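## Task

A loose 24-well cooling block sits on the table. Its top is labelled with rows A to D along a short edge and columns 1 to 6 along a long edge, and well A1 is at the corner where those two edges meet. Loose snap-lid micro tubes holding frozen samples stand in wells A1, A4, D3 and D6. Close the lids of the tubes in D3 and D6 so each is fully latched and lies flat on its rim. Leave every other lid in its starting state. At the end every tube must be upright in its own well and resting on the well bottom, and the block must lie flat on the table. A tube may be lifted during the work but must be put back; if one drops more than a few millimetres the attempt fails at once. Open lids are kept open by a light catch. Nothing counts as done if only the hand is holding it in place, so release everything and move the hand away at the end.

## Robot and tools

Robot: a single arm (six joints: shoulder pan, shoulder lift, elbow, wrist 1, wrist 2, wrist 3) carrying a right five-finger hand. The only camera is cam_wrist, a 616x616 fisheye mounted on the hand; its calibration (K, distortion, T_world_to_cam) is supplied and may be slightly off.

Frames. The scene frame has its origin on the table top below the arm base, +z up, +y to the left when looking along +x. Positions are in metres, orientation as a quaternion wxyz. All motion is commanded for the hand point, which sits 0.05 m in front of the palm where a pinch meets. Its own axes: +z along the straightened fingers (fingertips reach 0.06-0.07 m past the point), +y out of the palm, +x across the palm toward the little finger. A fixed bracket on the little-finger side of the wrist protrudes 0.03 m beyond the point along +y and 0.11 m across the palm, and can strike objects.

The row. Every motion command is one row of 14 numbers, each in [-1, 1], in this order: dx, dy, dz, rx, ry, rz, thumb_turn, thumb_bend, index, middle, ring, little, force_limit, speed. The first six are an offset, not a pose: a displacement of the hand point expressed in the hand point's own axes, where 1.0 equals 0.6 m for dx, dy, dz and 180 degrees for the rotation vector rx, ry, rz. The six finger numbers are absolute targets: -1 open/straight, +1 closed (thumb_turn +1 puts the thumb in front of the palm). A pinch is about thumb_turn +0.57, thumb_bend +0.75, index +0.22. force_limit maps -1..+1 to roughly 0..10 N of closing force at the fingertip (0..15 N for the two thumb motors); it never stops an opening motor. speed maps -1..+1 to near zero..full speed (full travel in 0.6 s); close at -0.9 or slower for a gentle grip.

execute_actions(actions): a list of actions; each action is a table of up to 15 rows, one row per 1/30 s step; a short table repeats its final row. Each row's offset is measured from the hand point pose at the start of that action (for the first action, the pose in the latest result), not from the previous row. Per step the command is clipped to within 100 mm and 16 degrees of the measured pose, so large offsets need several actions. An empty list just returns state and images.

move(target, speed, stop_force, blocking): target is one 14-number row; its offset is taken from the pose in the most recent result that shows one, and the hand numbers are sent at the start. The hand point travels a straight path toward that single goal. speed is in m/s, 0.002 to 0.5 (default 0.25); rotation is capped at twice that in rad/s. stop_force, optional, in N from 9 to 40, ends the path when the wrist sensor reads that much extra resistance along the line to the target; use it only with very slow moves, not on moves that rotate, and omit it when backing away from something being pressed. blocking=false returns after 0.5 s while motion continues (not allowed with stop_force); then use wait or stop before sending anything else. The result adds a move: line with the ending (done, contact, held, off_target, moving, fault) plus limits such as paced or held, and the distance left to target.

wait(seconds): 0 to 10; runs the scene holding the last command. stop(): brakes a running move. zoom_image(camera, region): camera "cam_wrist", region [x0, y0, x1, y1] in image pixels from the top-left, at most 504x504. show_instructions(): shows the reference pages. finished_scene(scene): ends the current scene by its number; irreversible, and the result reports success and gives the next task.

Reading results. The state line gives pose, velocities, joint positions and torques (torques are noisy and offset; not a contact gauge). Hand target is where the controller is steering. Step readings may be listed, with HELD where a row was held back. pose unreachable means the clearance check altered or blocked a command. Wrist force and torque are in the hand point's axes; when pressing on a surface the force points back toward the arm; readings carry a few newtons of offset and noise and saturate near 50 N; no reading is fine. hand_measured, hand_stopped_by (moving, target, force, stalled, fault) and hand_load_n list the six motors in the row's finger order; loads near zero mean a grip was lost.

Cautions. The arm is stiff: aiming even slightly past a firm contact, or touching fast, can trigger a fault stop (joint torque at its limit, or 150 N on the arm), which freezes the arm for 10 s. Approach slowly and use stop_force for contact. Do not let tubes drop, do not knock the block or tubes off the table, avoid slamming lids, and watch for MOTOR HOT warnings from holding loads. Loose objects may occasionally be nudged by outside pushes. Finish with the hand open and withdrawn.

Each tool is called after "Call:" as a command line: name --argument value for each argument, lists and objects as JSON in quotes; but a table of rows of numbers goes row by row, as --pt "numbers of a row", without its own name.

Reference images:

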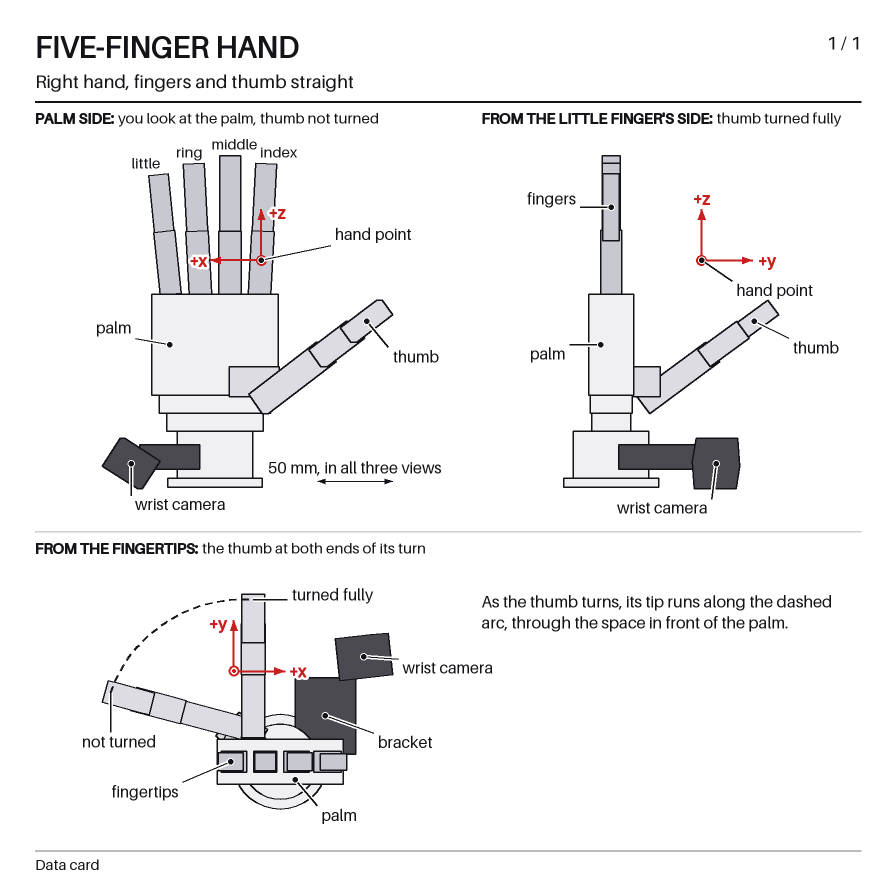

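## Session

Call:
execute_actions --actions '[]'

Scene clock: 0.00 s.
end_effector_position=(+0.3289, -0.0383, +0.2036) hand_measured=(-1.000, -1.000, -1.000, -1.000, -1.000, -1.000) hand_load_n=(+0.0, +0.0, +0.0, +0.0, +0.0, +0.0) hand_stopped_by=(target, target, target, target, target, target) hand_force_limit=0.00 hand_speed=-0.80 end_effector_quat_wxyz=(-0.287, +0.395, +0.802, +0.343) end_effector_velocity=(-0.000, +0.000, +0.000) end_effector_angular_velocity=(-0.001, -0.000, +0.001)
Joint positions: [-1.051 -1.186  1.982  1.672  1.319 -1.789]
Joint velocities: [ 0.001 -0.001  0.    -0.     0.    -0.   ]
Joint torques (N m, as the arm reports them, + toward a larger angle): no reading
Wrist force (N, on the end effector, along its own x y z axes, offset not removed): no reading
Wrist torque (N m, same axes, about the end effector's origin, offset not removed): no reading
Hand target: +0.329, -0.038, +0.204; -0.287, +0.395, +0.802, +0.343

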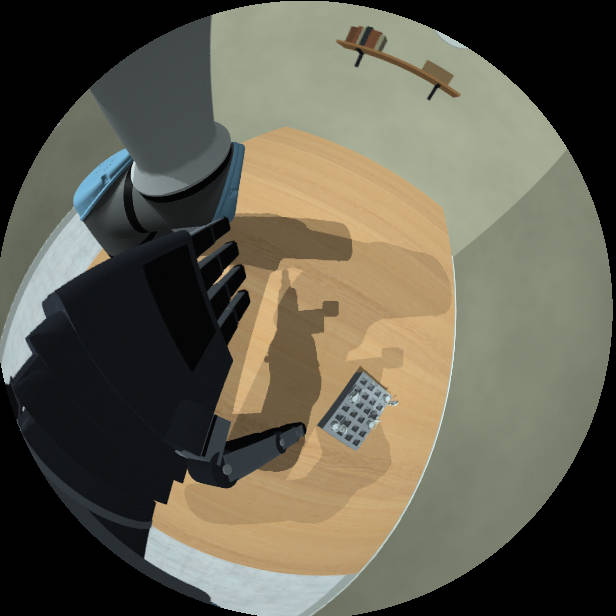

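Call:
zoom_image --camera "cam_wrist" --region '[300, 355, 420, 465]'

Region (300, 355, 420, 465) of cam_wrist's 616x616 image, scaled by 4.200, with more detail than that image has; it fills the top 462 rows of this view, and the rest is white.

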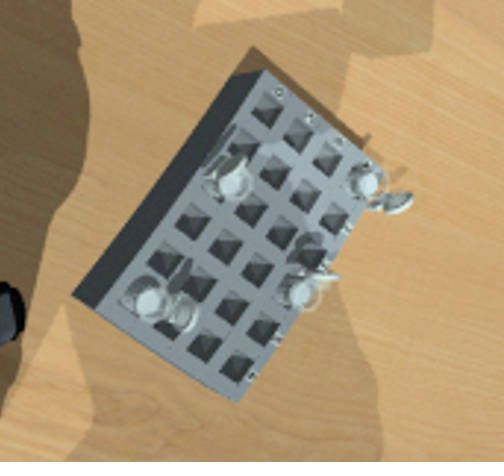

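Call:
move --target '[-0.2472, 0.1593, -0.1223, 0.0266, -0.2991, 0.1933, -1, -1, 1, 1, 1, -1, 0, 0.5]' --speed 0.3

Scene clock: 93.87 s.
end_effector_position=(+0.5000, -0.1169, +0.1705) hand_measured=(-1.000, -1.000, +1.000, +1.000, +1.000, -1.000) hand_load_n=(+0.0, +0.0, +0.0, +0.0, +0.0, +0.0) hand_stopped_by=(target, target, target, target, target, target) hand_force_limit=0.00 hand_speed=0.50 end_effector_quat_wxyz=(+0.000, +0.707, +0.707, +0.001) end_effector_velocity=(+0.001, -0.002, -0.000) end_effector_angular_velocity=(-0.011, +0.004, -0.009)
Joint positions: [-0.531 -1.186  1.547  1.205  1.573 -0.492]
Joint velocities: [ 0.006  0.006 -0.007 -0.     0.011  0.014]
Joint torques (N m, as the arm reports them, + toward a larger angle): [  9.6  -23.59 -29.51   3.38   1.38   2.89]
Wrist force (N, on the end effector, along its own x y z axes, offset not removed): [-2.1 -2.2 -2.0]
Wrist torque (N m, same axes, about the end effector's origin, offset not removed): [-0.28 0.32 -0.25]
Hand target: +0.500, -0.117, +0.170; +0.000, +0.707, +0.707, +0.001
Off the commanded pose: 0.001 m, 0 deg.
move: done
camera_calibration (this result's frames):
cam_wrist: T_world_to_cam=[[0.995475, -0.090612, -0.0286016, -0.506526], [-0.0638964, -0.861158, 0.504305, -0.148588], [-0.0703266, -0.500196, -0.863052, 0.25482], [0, 0, 0, 1]] pos_world=[0.51266, -0.0463947, 0.280369]

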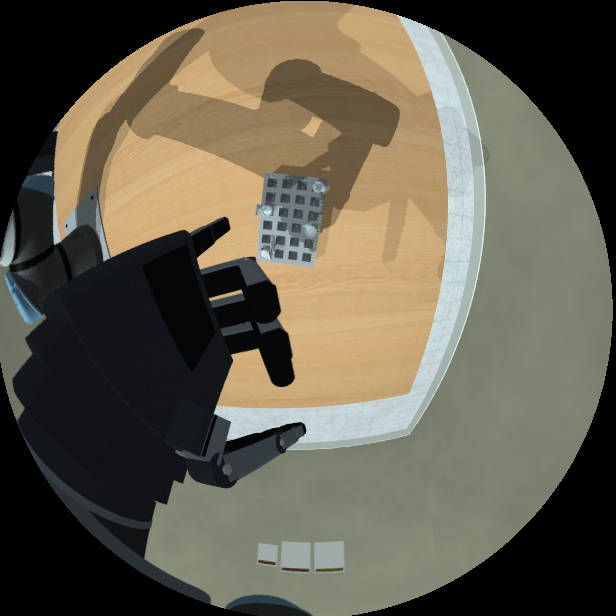

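Call:
zoom_image --camera "cam_wrist" --region '[210, 160, 340, 280]'

Region (210, 160, 340, 280) of cam_wrist's 616x616 image, scaled by 3.877, with more detail than that image has; it fills the top 465 rows of this view, and the rest is white.

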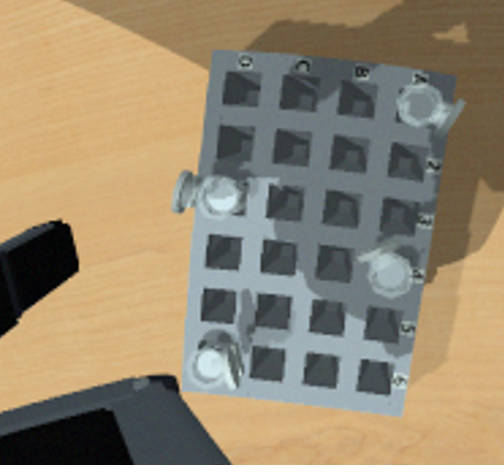

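Call:
zoom_image --camera "cam_wrist" --region '[240, 190, 300, 270]'

Region (240, 190, 300, 270) of cam_wrist's 616x616 image, scaled by 6.300, with more detail than that image has; it fills the left 378 columns of this view, and the rest is white.

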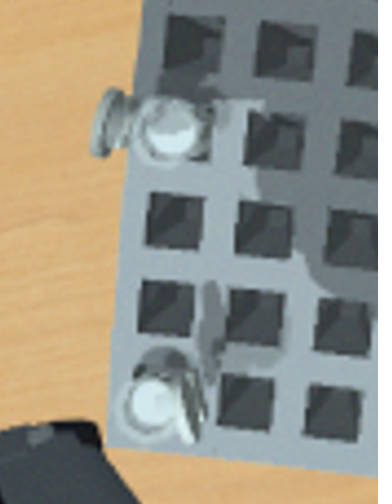

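Call:
move --target '[0.0447, -0.228, 0.0118, 0.029, -0.023, 0.5711, -1, -1, 1, 1, 1, -1, 0, 0.5]' --speed 0.4

Scene clock: 201.93 s.
end_effector_position=(+0.3633, -0.0900, +0.1632) hand_measured=(-1.000, -1.000, +1.000, +1.000, +1.000, -1.000) hand_load_n=(+0.0, +0.0, +0.0, +0.0, +0.0, +0.0) hand_stopped_by=(target, target, target, target, target, target) hand_force_limit=0.00 hand_speed=0.50 end_effector_quat_wxyz=(-0.007, +0.993, -0.112, -0.049) end_effector_velocity=(-0.001, +0.000, -0.001) end_effector_angular_velocity=(-0.001, +0.001, -0.011)
Joint positions: [-0.449 -1.2    1.628  1.239  1.592  1.386]
Joint velocities: [-0.     0.001  0.001 -0.002  0.     0.011]
Joint torques (N m, as the arm reports them, + toward a larger angle): [-12.27 -41.24  -6.1    0.77   1.53   2.49]
Wrist force (N, on the end effector, along its own x y z axes, offset not removed): [-3.1 -1.4 -0.8]
Wrist torque (N m, same axes, about the end effector's origin, offset not removed): [-0.24 0.44 -0.32]
Hand target: +0.363, -0.090, +0.163; -0.007, +0.992, -0.112, -0.049
Off the commanded pose: 0.000 m, 0 deg.
move: done
camera_calibration (this result's frames):
cam_wrist: T_world_to_cam=[[-0.311811, -0.949857, -0.0233584, 0.0285072], [-0.772, 0.238941, 0.589001, 0.211879], [-0.553886, 0.20169, -0.807794, 0.482211], [0, 0, 0, 1]] pos_world=[0.439549, -0.120806, 0.265397]

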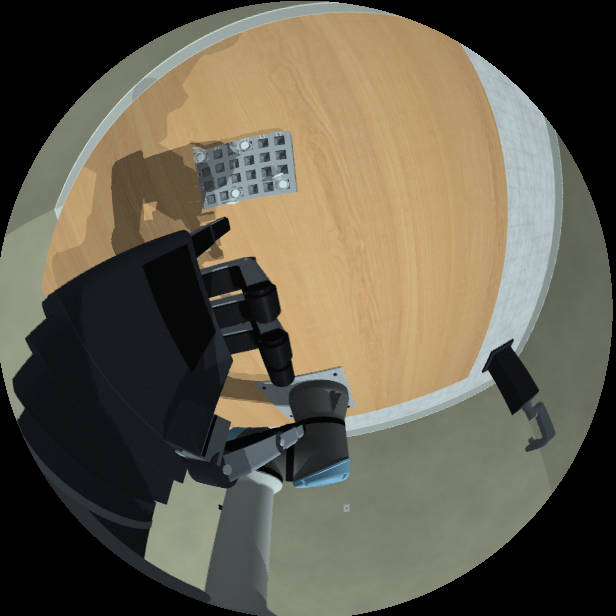

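Call:
zoom_image --camera "cam_wrist" --region '[185, 125, 305, 245]'

Region (185, 125, 305, 245) of cam_wrist's 616x616 image, scaled by 4.200, with more detail than that image has.

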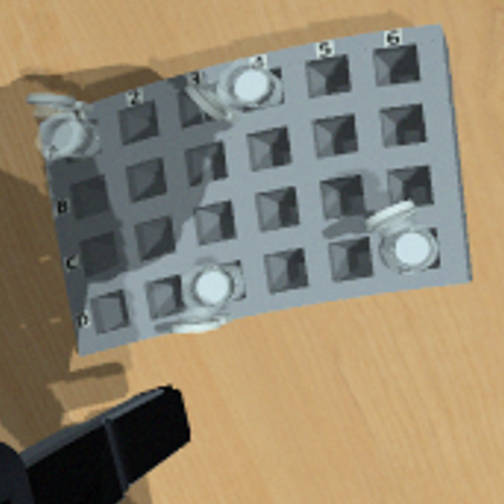

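Call:
move --target '[0.0459, -0.047, 0.0557, 0, 0, 0, -1, -1, 1, 1, 1, -1, 0, 0.5]' --speed 0.1

Call:
zoom_image --camera "cam_wrist" --region '[195, 130, 335, 270]'

Scene clock: 275.00 s.
end_effector_position=(+0.3929, -0.0678, +0.1274) hand_measured=(-1.000, -1.000, +1.000, +1.000, +1.000, -1.000) hand_load_n=(+0.0, +0.0, +0.0, +0.0, +0.0, +0.0) hand_stopped_by=(target, target, target, target, target, target) hand_force_limit=0.00 hand_speed=0.50 end_effector_quat_wxyz=(-0.007, +0.993, -0.112, -0.049) end_effector_velocity=(+0.001, +0.001, -0.002) end_effector_angular_velocity=(+0.001, +0.002, -0.001)
Joint positions: [-0.376 -1.101  1.582  1.187  1.585  1.459]
Joint velocities: [ 0.002  0.006 -0.003 -0.001 -0.     0.003]
Joint torques (N m, as the arm reports them, + toward a larger angle): [ 10.58 -24.6  -28.28   0.83  -1.14   2.81]
Wrist force (N, on the end effector, along its own x y z axes, offset not removed): [-3.9 -0.8 0.9]
Wrist torque (N m, same axes, about the end effector's origin, offset not removed): [-0.25 0.59 -0.27]
Hand target: +0.393, -0.068, +0.127; -0.007, +0.993, -0.112, -0.049
Off the commanded pose: 0.000 m, 0 deg.
move: done
camera_calibration (this result's frames):
cam_wrist: T_world_to_cam=[[-0.311803, -0.949858, -0.0234335, 0.0580347], [-0.772065, 0.238911, 0.588928, 0.250523], [-0.553799, 0.201722, -0.807846, 0.465185], [0, 0, 0, 1]] pos_world=[0.469135, -0.098566, 0.229617]

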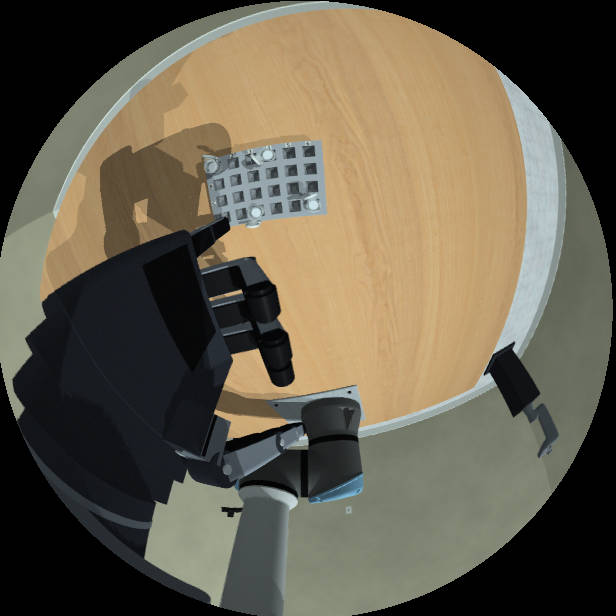

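Region (195, 130, 335, 270) of cam_wrist's 616x616 image, scaled by 3.600, with more detail than that image has.

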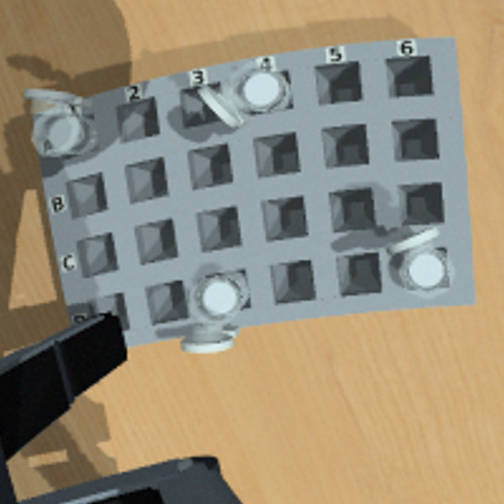

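Call:
move --target '[0.002, 0, 0.02, 0, 0, 0, -1, -1, 1, 1, 1, -1, 0, 0.5]' --speed 0.05

Call:
move --target '[0.006, 0, 0.06, 0, 0, 0, -1, -1, 1, 1, 1, -1, 0, 0.5]' --speed 0.006 --stop_force 9

Call:
zoom_image --camera "cam_wrist" --region '[195, 130, 335, 270]'

Scene clock: 304.87 s.
end_effector_position=(+0.3929, -0.0677, +0.1156) hand_measured=(-1.000, -1.000, +1.000, +1.000, +1.000, -1.000) hand_load_n=(+0.0, +0.0, +0.0, +0.0, +0.0, +0.0) hand_stopped_by=(target, target, target, target, target, target) hand_force_limit=0.00 hand_speed=0.50 end_effector_quat_wxyz=(-0.007, +0.993, -0.112, -0.049) end_effector_velocity=(-0.000, -0.001, -0.002) end_effector_angular_velocity=(-0.001, -0.001, -0.003)
Joint positions: [-0.376 -1.088  1.596  1.16   1.585  1.459]
Joint velocities: [-0.003  0.001  0.002 -0.005  0.    -0.   ]
Joint torques (N m, as the arm reports them, + toward a larger angle): [-13.02 -25.87  -5.26   0.72  -0.84  -2.6 ]
Wrist force (N, on the end effector, along its own x y z axes, offset not removed): [-3.4 -1.1 -0.1]
Wrist torque (N m, same axes, about the end effector's origin, offset not removed): [-0.31 0.48 -0.23]
Hand target: +0.393, -0.068, +0.115; -0.007, +0.993, -0.112, -0.049
Off the commanded pose: 0.000 m, 0 deg.
move: done
camera_calibration (this result's frames):
cam_wrist: T_world_to_cam=[[-0.311782, -0.949864, -0.0234427, 0.0578062], [-0.772072, 0.238889, 0.588929, 0.257505], [-0.553803, 0.201717, -0.807845, 0.455591], [0, 0, 0, 1]] pos_world=[0.469143, -0.0985074, 0.21775]

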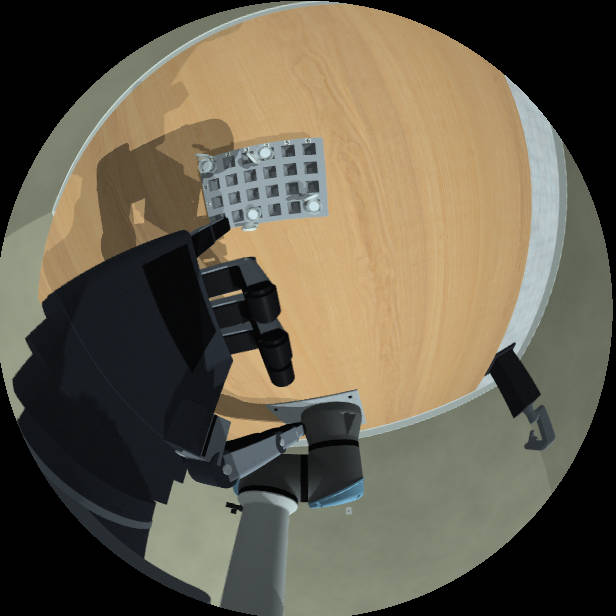

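Scene clock: 309.00 s.
end_effector_position=(+0.3928, -0.0676, +0.0929) hand_measured=(-1.000, -1.000, +1.000, +1.000, +1.000, -1.000) hand_load_n=(+0.0, +0.0, +0.0, +0.0, +0.0, +0.0) hand_stopped_by=(target, target, target, target, target, target) hand_force_limit=0.00 hand_speed=0.50 end_effector_quat_wxyz=(-0.007, +0.993, -0.112, -0.049) end_effector_velocity=(-0.001, +0.001, +0.002) end_effector_angular_velocity=(+0.001, +0.002, +0.001)
Joint positions: [-0.376 -1.061  1.619  1.109  1.585  1.459]
Joint velocities: [ 0.001 -0.002  0.001  0.004  0.    -0.   ]
Joint torques (N m, as the arm reports them, + toward a larger angle): [-11.77 -35.39 -19.41   2.41   1.04  -2.55]
Wrist force (N, on the end effector, along its own x y z axes, offset not removed): [-3.2 -0.2 -20.9]
Wrist torque (N m, same axes, about the end effector's origin, offset not removed): [1.05 1.91 -0.22]
Hand target: +0.393, -0.068, +0.093; -0.007, +0.993, -0.112, -0.049
Off the commanded pose: 0.014 m, 0 deg.
move: contact
camera_calibration (this result's frames):
cam_wrist: T_world_to_cam=[[-0.311793, -0.94986, -0.0234585, 0.0573589], [-0.771906, 0.238829, 0.589171, 0.270651], [-0.554027, 0.201807, -0.807668, 0.437293], [0, 0, 0, 1]] pos_world=[0.469073, -0.0984051, 0.195074]

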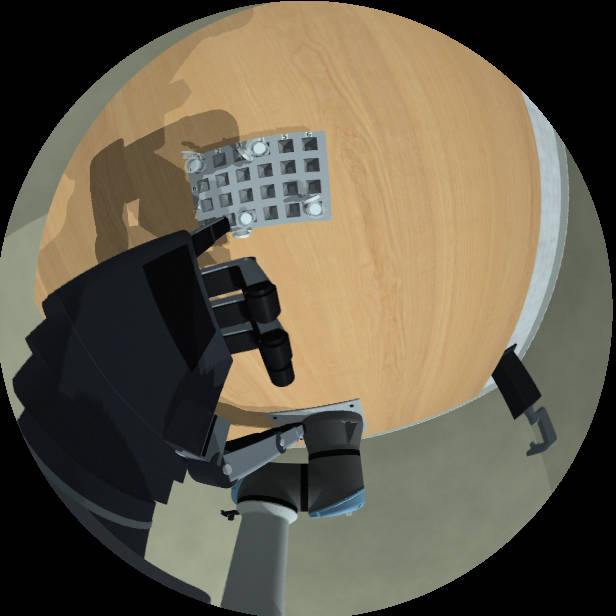

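Region (195, 130, 335, 270) of cam_wrist's 616x616 image, scaled by 3.600, with more detail than that image has.

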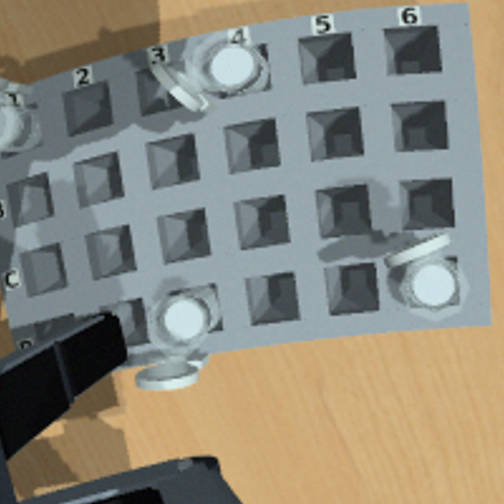

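Call:
zoom_image --camera "cam_wrist" --region '[195, 180, 285, 250]'

Region (195, 180, 285, 250) of cam_wrist's 616x616 image, scaled by 5.600, with more detail than that image has.

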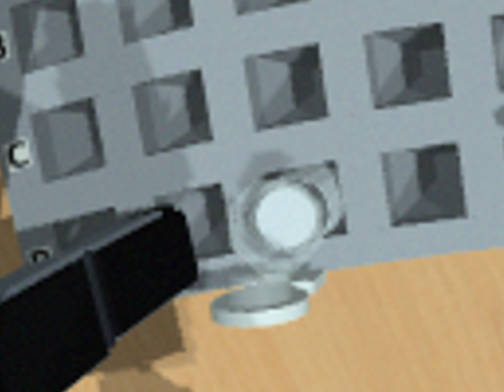

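Call:
move --target '[-0.0391, 0.0133, -0.0313, 0, 0, 0, -1, -1, 1, 1, 1, -1, 0, 0.5]' --speed 0.06

Call:
move --target '[0, 0.0275, 0, 0, 0, 0, -1, -1, 1, 1, 1, -1, 0, 0.5]' --speed 0.05

Call:
zoom_image --camera "cam_wrist" --region '[185, 160, 285, 250]'

Scene clock: 367.80 s.
end_effector_position=(+0.3703, -0.0707, +0.1138) hand_measured=(-1.000, -1.000, +1.000, +1.000, +1.000, -1.000) hand_load_n=(+0.0, +0.0, +0.0, +0.0, +0.0, +0.0) hand_stopped_by=(target, target, target, target, target, target) hand_force_limit=0.00 hand_speed=0.50 end_effector_quat_wxyz=(-0.007, +0.993, -0.112, -0.050) end_effector_velocity=(-0.002, -0.001, +0.002) end_effector_angular_velocity=(-0.000, -0.000, -0.001)
Joint positions: [-0.401 -1.134  1.672  1.129  1.587  1.434]
Joint velocities: [-0.003 -0.006  0.005  0.001  0.    -0.002]
Joint torques (N m, as the arm reports them, + toward a larger angle): [-13.57 -43.4   -4.78   3.59   1.59  -2.55]
Wrist force (N, on the end effector, along its own x y z axes, offset not removed): [-2.0 -1.5 -0.1]
Wrist torque (N m, same axes, about the end effector's origin, offset not removed): [-0.23 0.30 -0.24]
Hand target: +0.370, -0.071, +0.114; -0.007, +0.993, -0.112, -0.050
Off the commanded pose: 0.000 m, 0 deg.
move: done
camera_calibration (this result's frames):
cam_wrist: T_world_to_cam=[[-0.311803, -0.949858, -0.0234245, 0.0478861], [-0.771874, 0.238847, 0.589205, 0.241706], [-0.554066, 0.201797, -0.807644, 0.442287], [0, 0, 0, 1]] pos_world=[0.446554, -0.101498, 0.215918]

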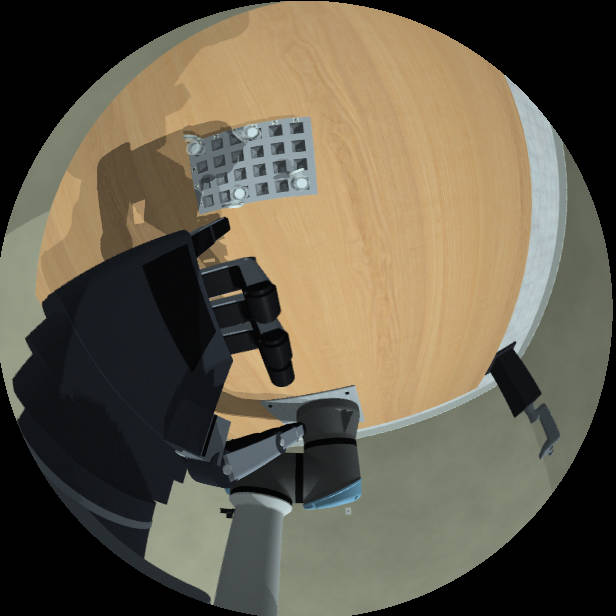

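Scene clock: 368.63 s.
end_effector_position=(+0.3666, -0.0866, +0.1137) hand_measured=(-1.000, -1.000, +1.000, +1.000, +1.000, -1.000) hand_load_n=(+0.0, +0.0, +0.0, +0.0, +0.0, +0.0) hand_stopped_by=(target, target, target, target, target, target) hand_force_limit=0.00 hand_speed=0.50 end_effector_quat_wxyz=(-0.007, +0.993, -0.112, -0.050) end_effector_velocity=(-0.001, -0.001, -0.000) end_effector_angular_velocity=(+0.000, +0.001, +0.002)
Joint positions: [-0.439 -1.139  1.68   1.126  1.591  1.396]
Joint velocities: [-0.003 -0.     0.001 -0.     0.    -0.005]
Joint torques (N m, as the arm reports them, + toward a larger angle): [-13.13 -43.55  -5.31   0.83   1.49  -2.62]
Wrist force (N, on the end effector, along its own x y z axes, offset not removed): [-1.9 0.6 -0.1]
Wrist torque (N m, same axes, about the end effector's origin, offset not removed): [0.02 0.28 -0.07]
Hand target: +0.367, -0.087, +0.114; -0.007, +0.993, -0.112, -0.050
Off the commanded pose: 0.000 m, 0 deg.
move: done
camera_calibration (this result's frames):
cam_wrist: T_world_to_cam=[[-0.311812, -0.949856, -0.0233793, 0.0316509], [-0.77184, 0.238871, 0.589239, 0.242732], [-0.554108, 0.201777, -0.80762, 0.443466], [0, 0, 0, 1]] pos_world=[0.442948, -0.117399, 0.215865]

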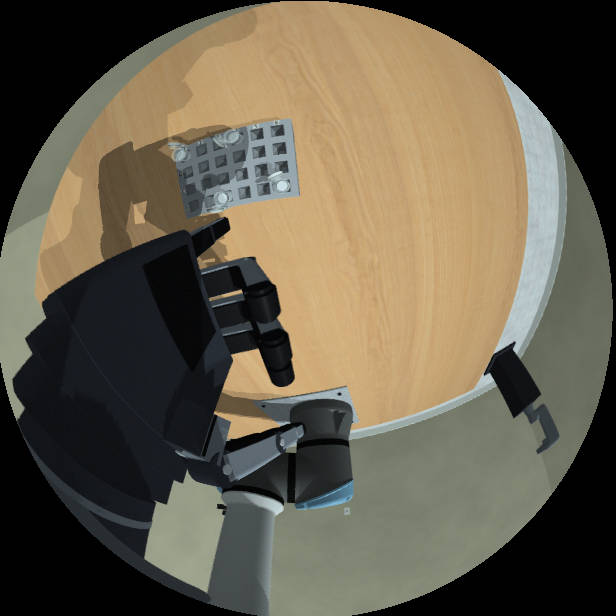

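Region (185, 160, 285, 250) of cam_wrist's 616x616 image, scaled by 5.040, with more detail than that image has; it fills the top 454 rows of this view, and the rest is white.

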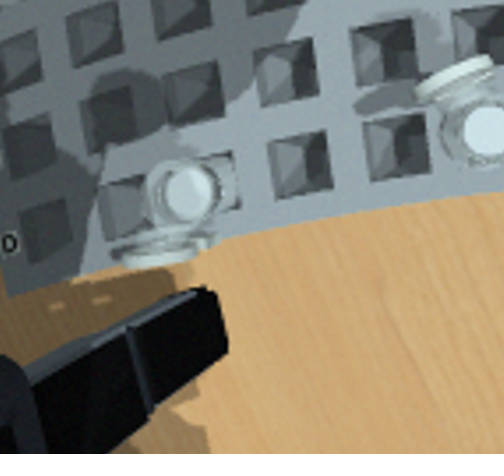

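Call:
move --target '[0.0249, 0, -0.0025, 0, 0, 0, -1, -1, 1, 1, 1, -1, 0, 0.5]' --speed 0.015

Call:
zoom_image --camera "cam_wrist" --region '[185, 160, 285, 250]'

Scene clock: 376.00 s.
end_effector_position=(+0.3810, -0.0899, +0.1137) hand_measured=(-1.000, -1.000, +1.000, +1.000, +1.000, -1.000) hand_load_n=(+0.0, +0.0, +0.0, +0.0, +0.0, +0.0) hand_stopped_by=(target, target, target, target, target, target) hand_force_limit=0.00 hand_speed=0.50 end_effector_quat_wxyz=(-0.007, +0.993, -0.112, -0.050) end_effector_velocity=(+0.002, -0.000, +0.000) end_effector_angular_velocity=(-0.000, -0.000, +0.001)
Joint positions: [-0.433 -1.108  1.632  1.143  1.591  1.402]
Joint velocities: [ 0.002  0.004 -0.008  0.003  0.     0.001]
Joint torques (N m, as the arm reports them, + toward a larger angle): [  9.69 -24.18 -28.82   3.38  -1.39   3.02]
Wrist force (N, on the end effector, along its own x y z axes, offset not removed): [-3.5 0.4 -0.3]
Wrist torque (N m, same axes, about the end effector's origin, offset not removed): [0.01 0.35 -0.33]
Hand target: +0.381, -0.090, +0.114; -0.007, +0.993, -0.112, -0.050
Off the commanded pose: 0.000 m, 0 deg.
move: done
camera_calibration (this result's frames):
cam_wrist: T_world_to_cam=[[-0.311805, -0.949858, -0.0233895, 0.0330429], [-0.771862, 0.238866, 0.589213, 0.254651], [-0.554082, 0.201773, -0.807639, 0.45209], [0, 0, 0, 1]] pos_world=[0.457353, -0.120661, 0.215855]

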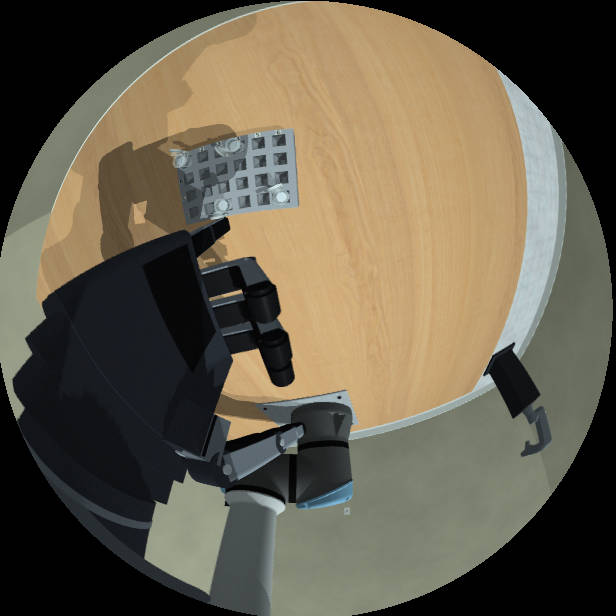

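Region (185, 160, 285, 250) of cam_wrist's 616x616 image, scaled by 5.040, with more detail than that image has; it fills the top 454 rows of this view, and the rest is white.

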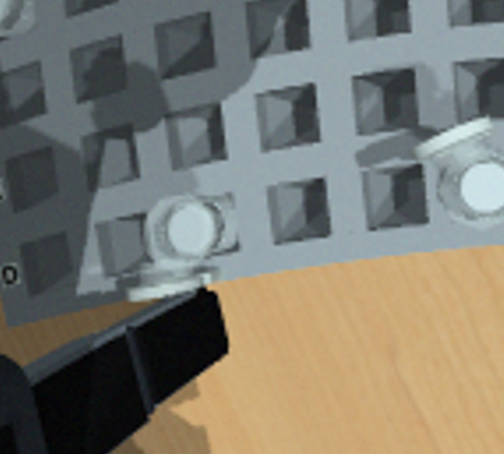

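Call:
move --target '[-0.0043, 0, -0.0096, 0, 0, 0, -1, -1, 1, 1, 1, -1, 0, 0.5]' --speed 0.03

Call:
move --target '[0.0133, 0, -0.0005, 0, 0, 0, -1, -1, 1, 1, 1, -1, 0, 0.5]' --speed 0.03

Call:
zoom_image --camera "cam_wrist" --region '[185, 160, 285, 250]'

Scene clock: 449.13 s.
end_effector_position=(+0.3792, -0.0895, +0.1194) hand_measured=(-1.000, -1.000, +1.000, +1.000, +1.000, -1.000) hand_load_n=(+0.0, +0.0, +0.0, +0.0, +0.0, +0.0) hand_stopped_by=(target, target, target, target, target, target) hand_force_limit=0.00 hand_speed=0.50 end_effector_quat_wxyz=(-0.007, +0.993, -0.112, -0.049) end_effector_velocity=(-0.001, +0.000, +0.002) end_effector_angular_velocity=(+0.000, +0.002, +0.000)
Joint positions: [-0.434 -1.118  1.632  1.154  1.591  1.401]
Joint velocities: [-0.    -0.005  0.001  0.005  0.    -0.001]
Joint torques (N m, as the arm reports them, + toward a larger angle): [-13.51 -43.17  -5.63   3.65   1.43  -2.7 ]
Wrist force (N, on the end effector, along its own x y z axes, offset not removed): [-1.7 -0.5 -0.2]
Wrist torque (N m, same axes, about the end effector's origin, offset not removed): [-0.07 0.34 -0.19]
Hand target: +0.379, -0.089, +0.120; -0.007, +0.993, -0.112, -0.050
Off the commanded pose: 0.000 m, 0 deg.
move: done
camera_calibration (this result's frames):
cam_wrist: T_world_to_cam=[[-0.311791, -0.949861, -0.0234408, 0.0330018], [-0.77192, 0.238843, 0.589146, 0.249798], [-0.554009, 0.201785, -0.807686, 0.455621], [0, 0, 0, 1]] pos_world=[0.455532, -0.120253, 0.221605]

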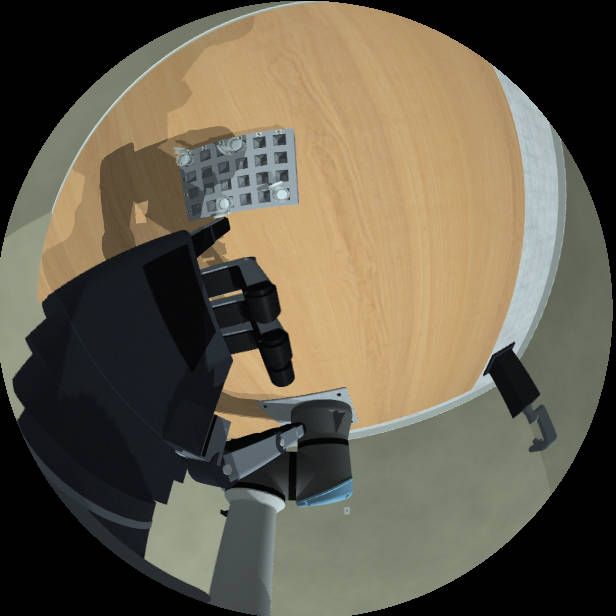

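Scene clock: 449.87 s.
end_effector_position=(+0.3868, -0.0912, +0.1190) hand_measured=(-1.000, -1.000, +1.000, +1.000, +1.000, -1.000) hand_load_n=(+0.0, +0.0, +0.0, +0.0, +0.0, +0.0) hand_stopped_by=(target, target, target, target, target, target) hand_force_limit=0.00 hand_speed=0.50 end_effector_quat_wxyz=(-0.007, +0.993, -0.112, -0.049) end_effector_velocity=(+0.002, -0.000, -0.000) end_effector_angular_velocity=(-0.000, +0.000, -0.000)
Joint positions: [-0.431 -1.101  1.607  1.162  1.59   1.404]
Joint velocities: [ 0.001  0.006 -0.009  0.003  0.     0.001]
Joint torques (N m, as the arm reports them, + toward a larger angle): [ 11.19 -25.41 -28.07   3.8   -1.33   2.57]
Wrist force (N, on the end effector, along its own x y z axes, offset not removed): [-3.1 -0.5 -1.1]
Wrist torque (N m, same axes, about the end effector's origin, offset not removed): [-0.04 0.49 -0.33]
Hand target: +0.387, -0.091, +0.119; -0.007, +0.993, -0.112, -0.049
Off the commanded pose: 0.000 m, 0 deg.
move: done
camera_calibration (this result's frames):
cam_wrist: T_world_to_cam=[[-0.31179, -0.949862, -0.0234493, 0.0337196], [-0.771935, 0.238842, 0.589127, 0.256307], [-0.553988, 0.201785, -0.8077, 0.459729], [0, 0, 0, 1]] pos_world=[0.463051, -0.121955, 0.221117]

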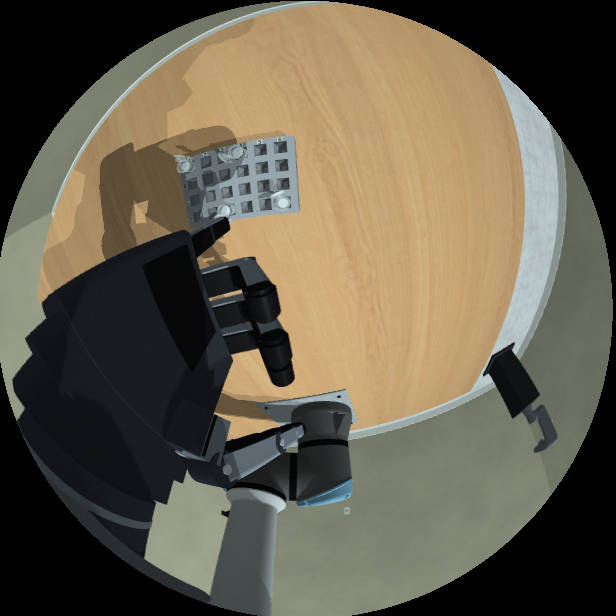

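Region (185, 160, 285, 250) of cam_wrist's 616x616 image, scaled by 5.040, with more detail than that image has; it fills the top 454 rows of this view, and the rest is white.

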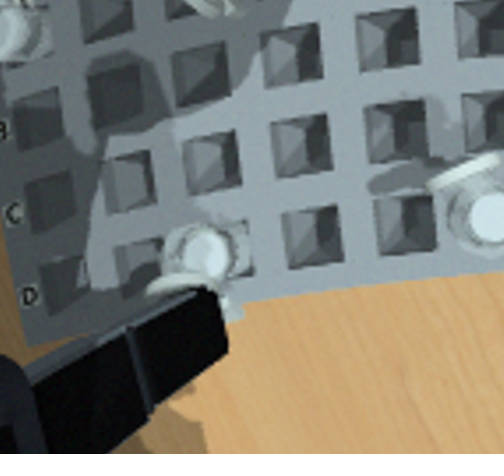

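Call:
move --target '[0.0203, 0, 0.0097, 0, 0, 0, -1, -1, 1, 1, 1, -1, 0, 0.5]' --speed 0.02

Call:
zoom_image --camera "cam_wrist" --region '[185, 160, 285, 250]'

Scene clock: 464.47 s.
end_effector_position=(+0.3978, -0.0936, +0.1121) hand_measured=(-1.000, -1.000, +1.000, +1.000, +1.000, -1.000) hand_load_n=(+0.0, +0.0, +0.0, +0.0, +0.0, +0.0) hand_stopped_by=(target, target, target, target, target, target) hand_force_limit=0.00 hand_speed=0.50 end_effector_quat_wxyz=(-0.007, +0.993, -0.112, -0.049) end_effector_velocity=(+0.002, -0.000, -0.001) end_effector_angular_velocity=(-0.000, +0.001, +0.000)
Joint positions: [-0.427 -1.069  1.576  1.16   1.59   1.408]
Joint velocities: [ 0.001  0.006 -0.005  0.001  0.     0.   ]
Joint torques (N m, as the arm reports them, + toward a larger angle): [ 11.97 -23.32 -27.11  -0.79  -1.22   2.75]
Wrist force (N, on the end effector, along its own x y z axes, offset not removed): [-6.1 0.3 -7.1]
Wrist torque (N m, same axes, about the end effector's origin, offset not removed): [0.45 0.63 -0.47]
Hand target: +0.398, -0.094, +0.112; -0.007, +0.993, -0.112, -0.049
Off the commanded pose: 0.000 m, 0 deg.
move: done
camera_calibration (this result's frames):
cam_wrist: T_world_to_cam=[[-0.311783, -0.949864, -0.0234569, 0.0346526], [-0.77195, 0.238836, 0.589109, 0.269502], [-0.553971, 0.201782, -0.807713, 0.460792], [0, 0, 0, 1]] pos_world=[0.474112, -0.124431, 0.214234]

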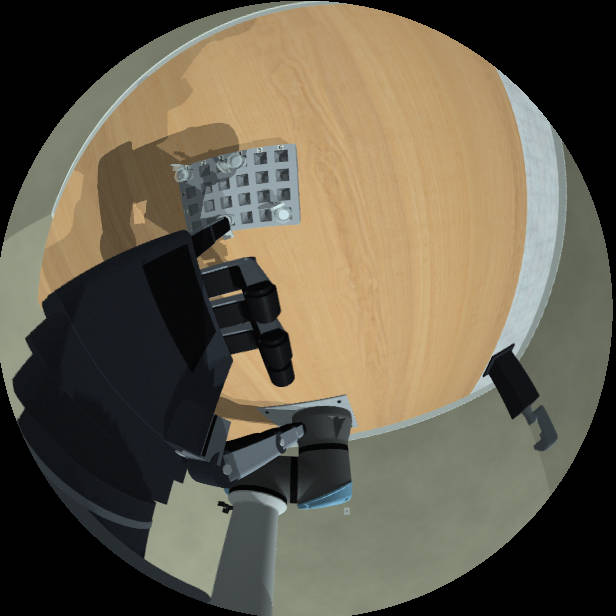

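Region (185, 160, 285, 250) of cam_wrist's 616x616 image, scaled by 5.040, with more detail than that image has; it fills the top 454 rows of this view, and the rest is white.

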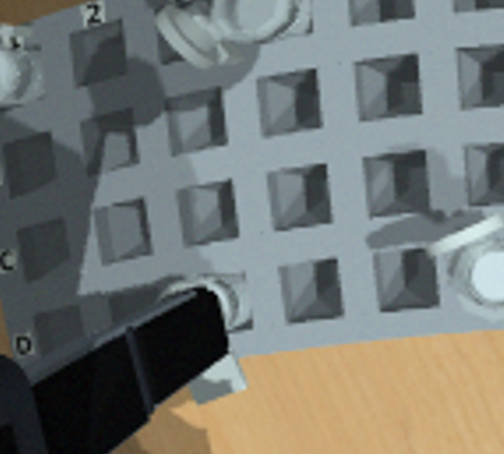

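Call:
move --target '[0.0012, 0, 0.0083, 0, 0, 0, -1, -1, 1, 1, 1, -1, 0, 0.5]' --speed 0.003 --stop_force 20

Call:
zoom_image --camera "cam_wrist" --region '[185, 160, 285, 250]'

Scene clock: 473.87 s.
end_effector_position=(+0.3980, -0.0937, +0.1087) hand_measured=(-1.000, -1.000, +1.000, +1.000, +1.000, -1.000) hand_load_n=(+0.0, +0.0, +0.0, +0.0, +0.0, -0.5) hand_stopped_by=(target, target, target, target, target, target) hand_force_limit=0.00 hand_speed=0.50 end_effector_quat_wxyz=(-0.007, +0.993, -0.112, -0.050) end_effector_velocity=(-0.001, +0.001, +0.000) end_effector_angular_velocity=(+0.002, +0.004, +0.001)
Joint positions: [-0.427 -1.065  1.579  1.153  1.59   1.408]
Joint velocities: [ 0.001  0.     0.     0.004 -0.    -0.   ]
Joint torques (N m, as the arm reports them, + toward a larger angle): [  9.07 -30.45  -8.24   0.28   0.42   2.19]
Wrist force (N, on the end effector, along its own x y z axes, offset not removed): [-6.2 2.1 -32.4]
Wrist torque (N m, same axes, about the end effector's origin, offset not removed): [2.11 2.39 -0.30]
Hand target: +0.398, -0.094, +0.109; -0.007, +0.993, -0.112, -0.049
Off the commanded pose: 0.002 m, 0 deg.
move: contact
camera_calibration (this result's frames):
cam_wrist: T_world_to_cam=[[-0.311791, -0.949861, -0.0234716, 0.0346175], [-0.771843, 0.238796, 0.589266, 0.271572], [-0.554116, 0.201844, -0.807598, 0.458191], [0, 0, 0, 1]] pos_world=[0.474295, -0.124452, 0.210818]

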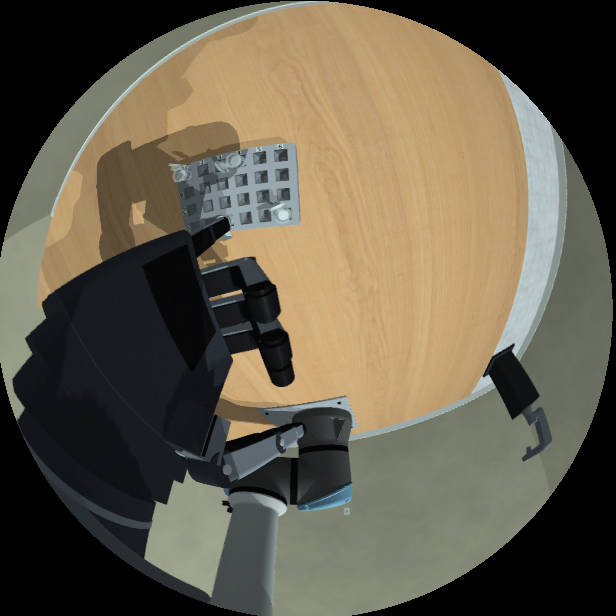

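Region (185, 160, 285, 250) of cam_wrist's 616x616 image, scaled by 5.040, with more detail than that image has; it fills the top 454 rows of this view, and the rest is white.

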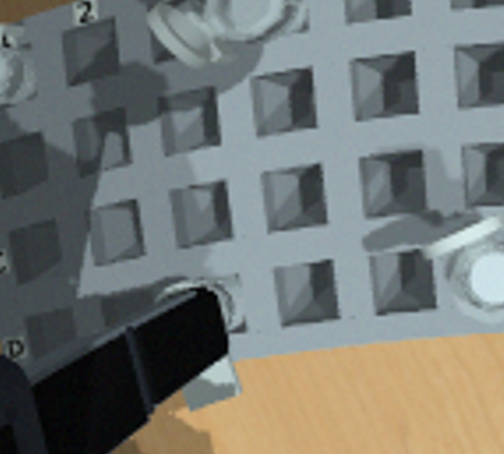

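Call:
move --target '[-0.0003, 0, -0.0032, 0, 0, 0, -1, -1, 1, 1, 1, -1, 0, 0.5]' --speed 0.01

Call:
wait --seconds 0.5

Scene clock: 486.00 s.
end_effector_position=(+0.3980, -0.0937, +0.1105) hand_measured=(-1.000, -1.000, +1.000, +1.000, +1.000, -1.000) hand_load_n=(+0.0, +0.0, +0.0, +0.0, +0.0, +0.0) hand_stopped_by=(target, target, target, target, target, target) hand_force_limit=0.00 hand_speed=0.50 end_effector_quat_wxyz=(-0.007, +0.993, -0.112, -0.050) end_effector_velocity=(-0.000, +0.000, +0.000) end_effector_angular_velocity=(+0.001, +0.001, +0.000)
Joint positions: [-0.427 -1.067  1.577  1.157  1.59   1.408]
Joint velocities: [ 0.     0.    -0.001  0.002 -0.    -0.   ]
Joint torques (N m, as the arm reports them, + toward a larger angle): [ 12.02 -43.72 -28.09   3.47   0.23   2.49]
Wrist force (N, on the end effector, along its own x y z axes, offset not removed): [-3.1 0.5 -1.1]
Wrist torque (N m, same axes, about the end effector's origin, offset not removed): [0.17 0.45 -0.29]
Hand target: +0.398, -0.094, +0.111; -0.007, +0.993, -0.112, -0.050
Off the commanded pose: 0.000 m, 0 deg.
move: done
camera_calibration (this result's frames):
cam_wrist: T_world_to_cam=[[-0.311792, -0.94986, -0.0234752, 0.0346519], [-0.771816, 0.238784, 0.589307, 0.270479], [-0.554154, 0.20186, -0.807568, 0.459678], [0, 0, 0, 1]] pos_world=[0.474296, -0.124462, 0.21264]

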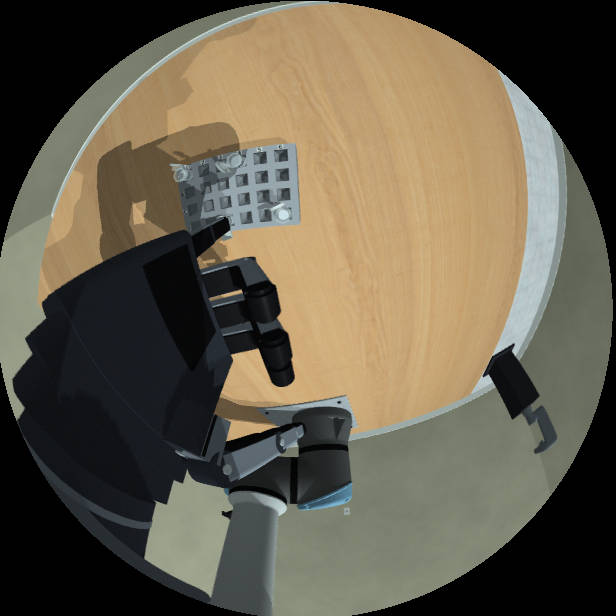

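Scene clock: 486.50 s.
end_effector_position=(+0.3980, -0.0937, +0.1106) hand_measured=(-1.000, -1.000, +1.000, +1.000, +1.000, -1.000) hand_load_n=(+0.0, +0.0, +0.0, +0.0, +0.0, +0.0) hand_stopped_by=(target, target, target, target, target, target) hand_force_limit=0.00 hand_speed=0.50 end_effector_quat_wxyz=(-0.007, +0.993, -0.112, -0.050) end_effector_velocity=(+0.000, -0.000, +0.000) end_effector_angular_velocity=(-0.000, -0.001, -0.001)
Joint positions: [-0.427 -1.067  1.577  1.158  1.59   1.408]
Joint velocities: [-0.    -0.001 -0.    -0.    -0.     0.   ]
Joint torques (N m, as the arm reports them, + toward a larger angle): [ 11.13 -45.62 -28.96   3.26   0.33   2.81]
Wrist force (N, on the end effector, along its own x y z axes, offset not removed): [-1.9 -0.2 -0.3]
Wrist torque (N m, same axes, about the end effector's origin, offset not removed): [-0.05 0.19 -0.16]
Hand target: +0.398, -0.094, +0.111; -0.007, +0.993, -0.112, -0.050
Off the commanded pose: 0.000 m, 0 deg.
wait: 0.50 s; at rest by 0.17 s
camera_calibration (this result's frames):
cam_wrist: T_world_to_cam=[[-0.311789, -0.949861, -0.0234711, 0.0346558], [-0.771842, 0.238794, 0.589269, 0.270446], [-0.554119, 0.201844, -0.807596, 0.459756], [0, 0, 0, 1]] pos_world=[0.474306, -0.124461, 0.212745]

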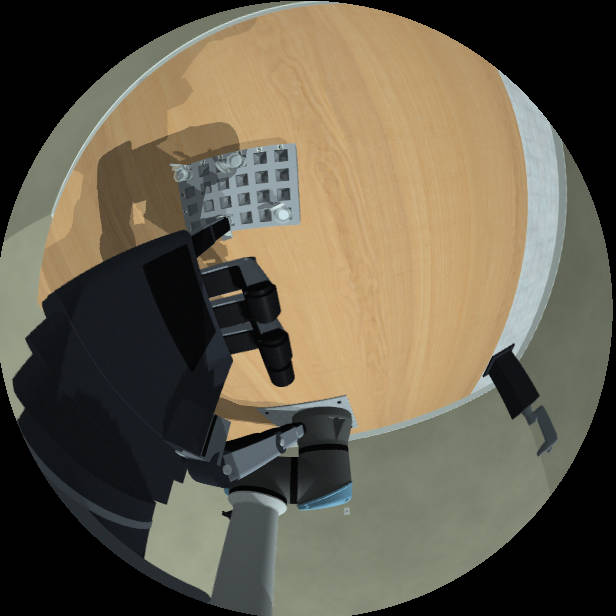

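Call:
zoom_image --camera "cam_wrist" --region '[215, 160, 315, 250]'

Region (215, 160, 315, 250) of cam_wrist's 616x616 image, scaled by 5.040, with more detail than that image has; it fills the top 454 rows of this view, and the rest is white.

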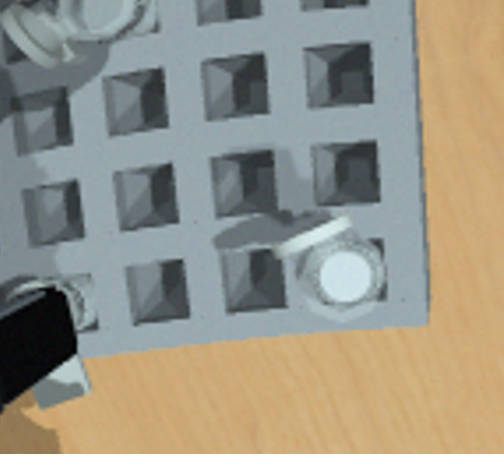

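Call:
move --target '[0.0379, 0.0788, -0.0228, 0, 0, 0, -1, -1, 1, 1, 1, -1, 0, 0.5]' --speed 0.08

Call:
zoom_image --camera "cam_wrist" --region '[180, 185, 280, 275]'

Scene clock: 539.83 s.
end_effector_position=(+0.4109, -0.1449, +0.1217) hand_measured=(-1.000, -1.000, +1.000, +1.000, +1.000, -1.000) hand_load_n=(+0.0, +0.0, +0.0, +0.0, +0.0, +0.0) hand_stopped_by=(target, target, target, target, target, target) hand_force_limit=0.00 hand_speed=0.50 end_effector_quat_wxyz=(-0.007, +0.993, -0.112, -0.050) end_effector_velocity=(+0.000, -0.003, +0.000) end_effector_angular_velocity=(+0.001, +0.001, -0.001)
Joint positions: [-0.516 -1.036  1.493  1.208  1.599  1.319]
Joint velocities: [-0.005  0.002 -0.004  0.003  0.    -0.004]
Joint torques (N m, as the arm reports them, + toward a larger angle): [-14.19 -27.66 -28.84   3.57   1.56  -2.46]
Wrist force (N, on the end effector, along its own x y z axes, offset not removed): [-2.8 -0.4 1.0]
Wrist torque (N m, same axes, about the end effector's origin, offset not removed): [-0.21 0.42 -0.25]
Hand target: +0.411, -0.145, +0.122; -0.007, +0.993, -0.112, -0.050
Off the commanded pose: 0.000 m, 0 deg.
move: done
camera_calibration (this result's frames):
cam_wrist: T_world_to_cam=[[-0.311792, -0.949862, -0.0233934, -0.00975247], [-0.771797, 0.238828, 0.589314, 0.286036], [-0.55418, 0.201798, -0.807565, 0.486221], [0, 0, 0, 1]] pos_world=[0.487175, -0.175696, 0.223862]

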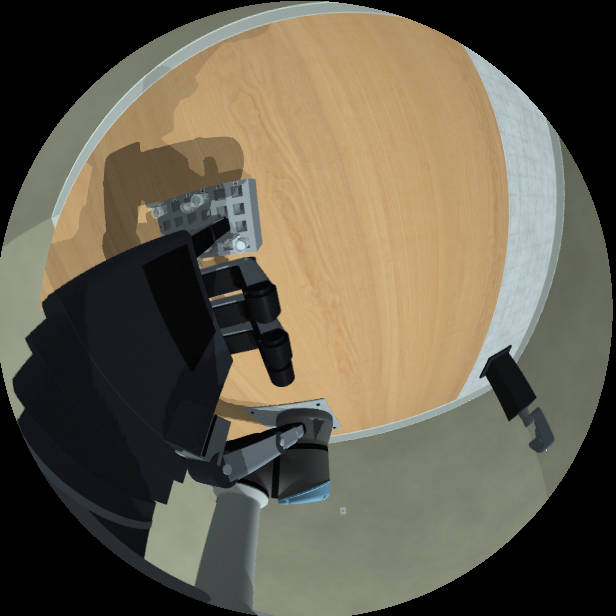

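Region (180, 185, 280, 275) of cam_wrist's 616x616 image, scaled by 5.040, with more detail than that image has; it fills the top 454 rows of this view, and the rest is white.

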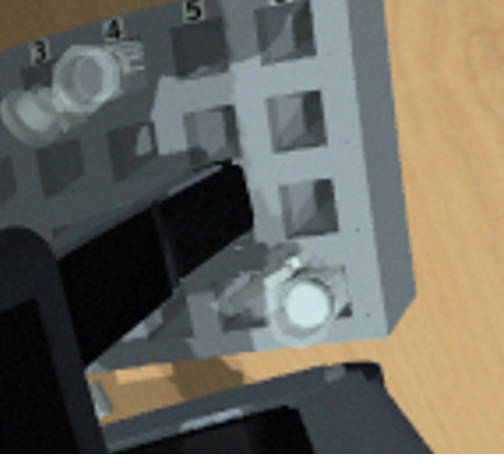

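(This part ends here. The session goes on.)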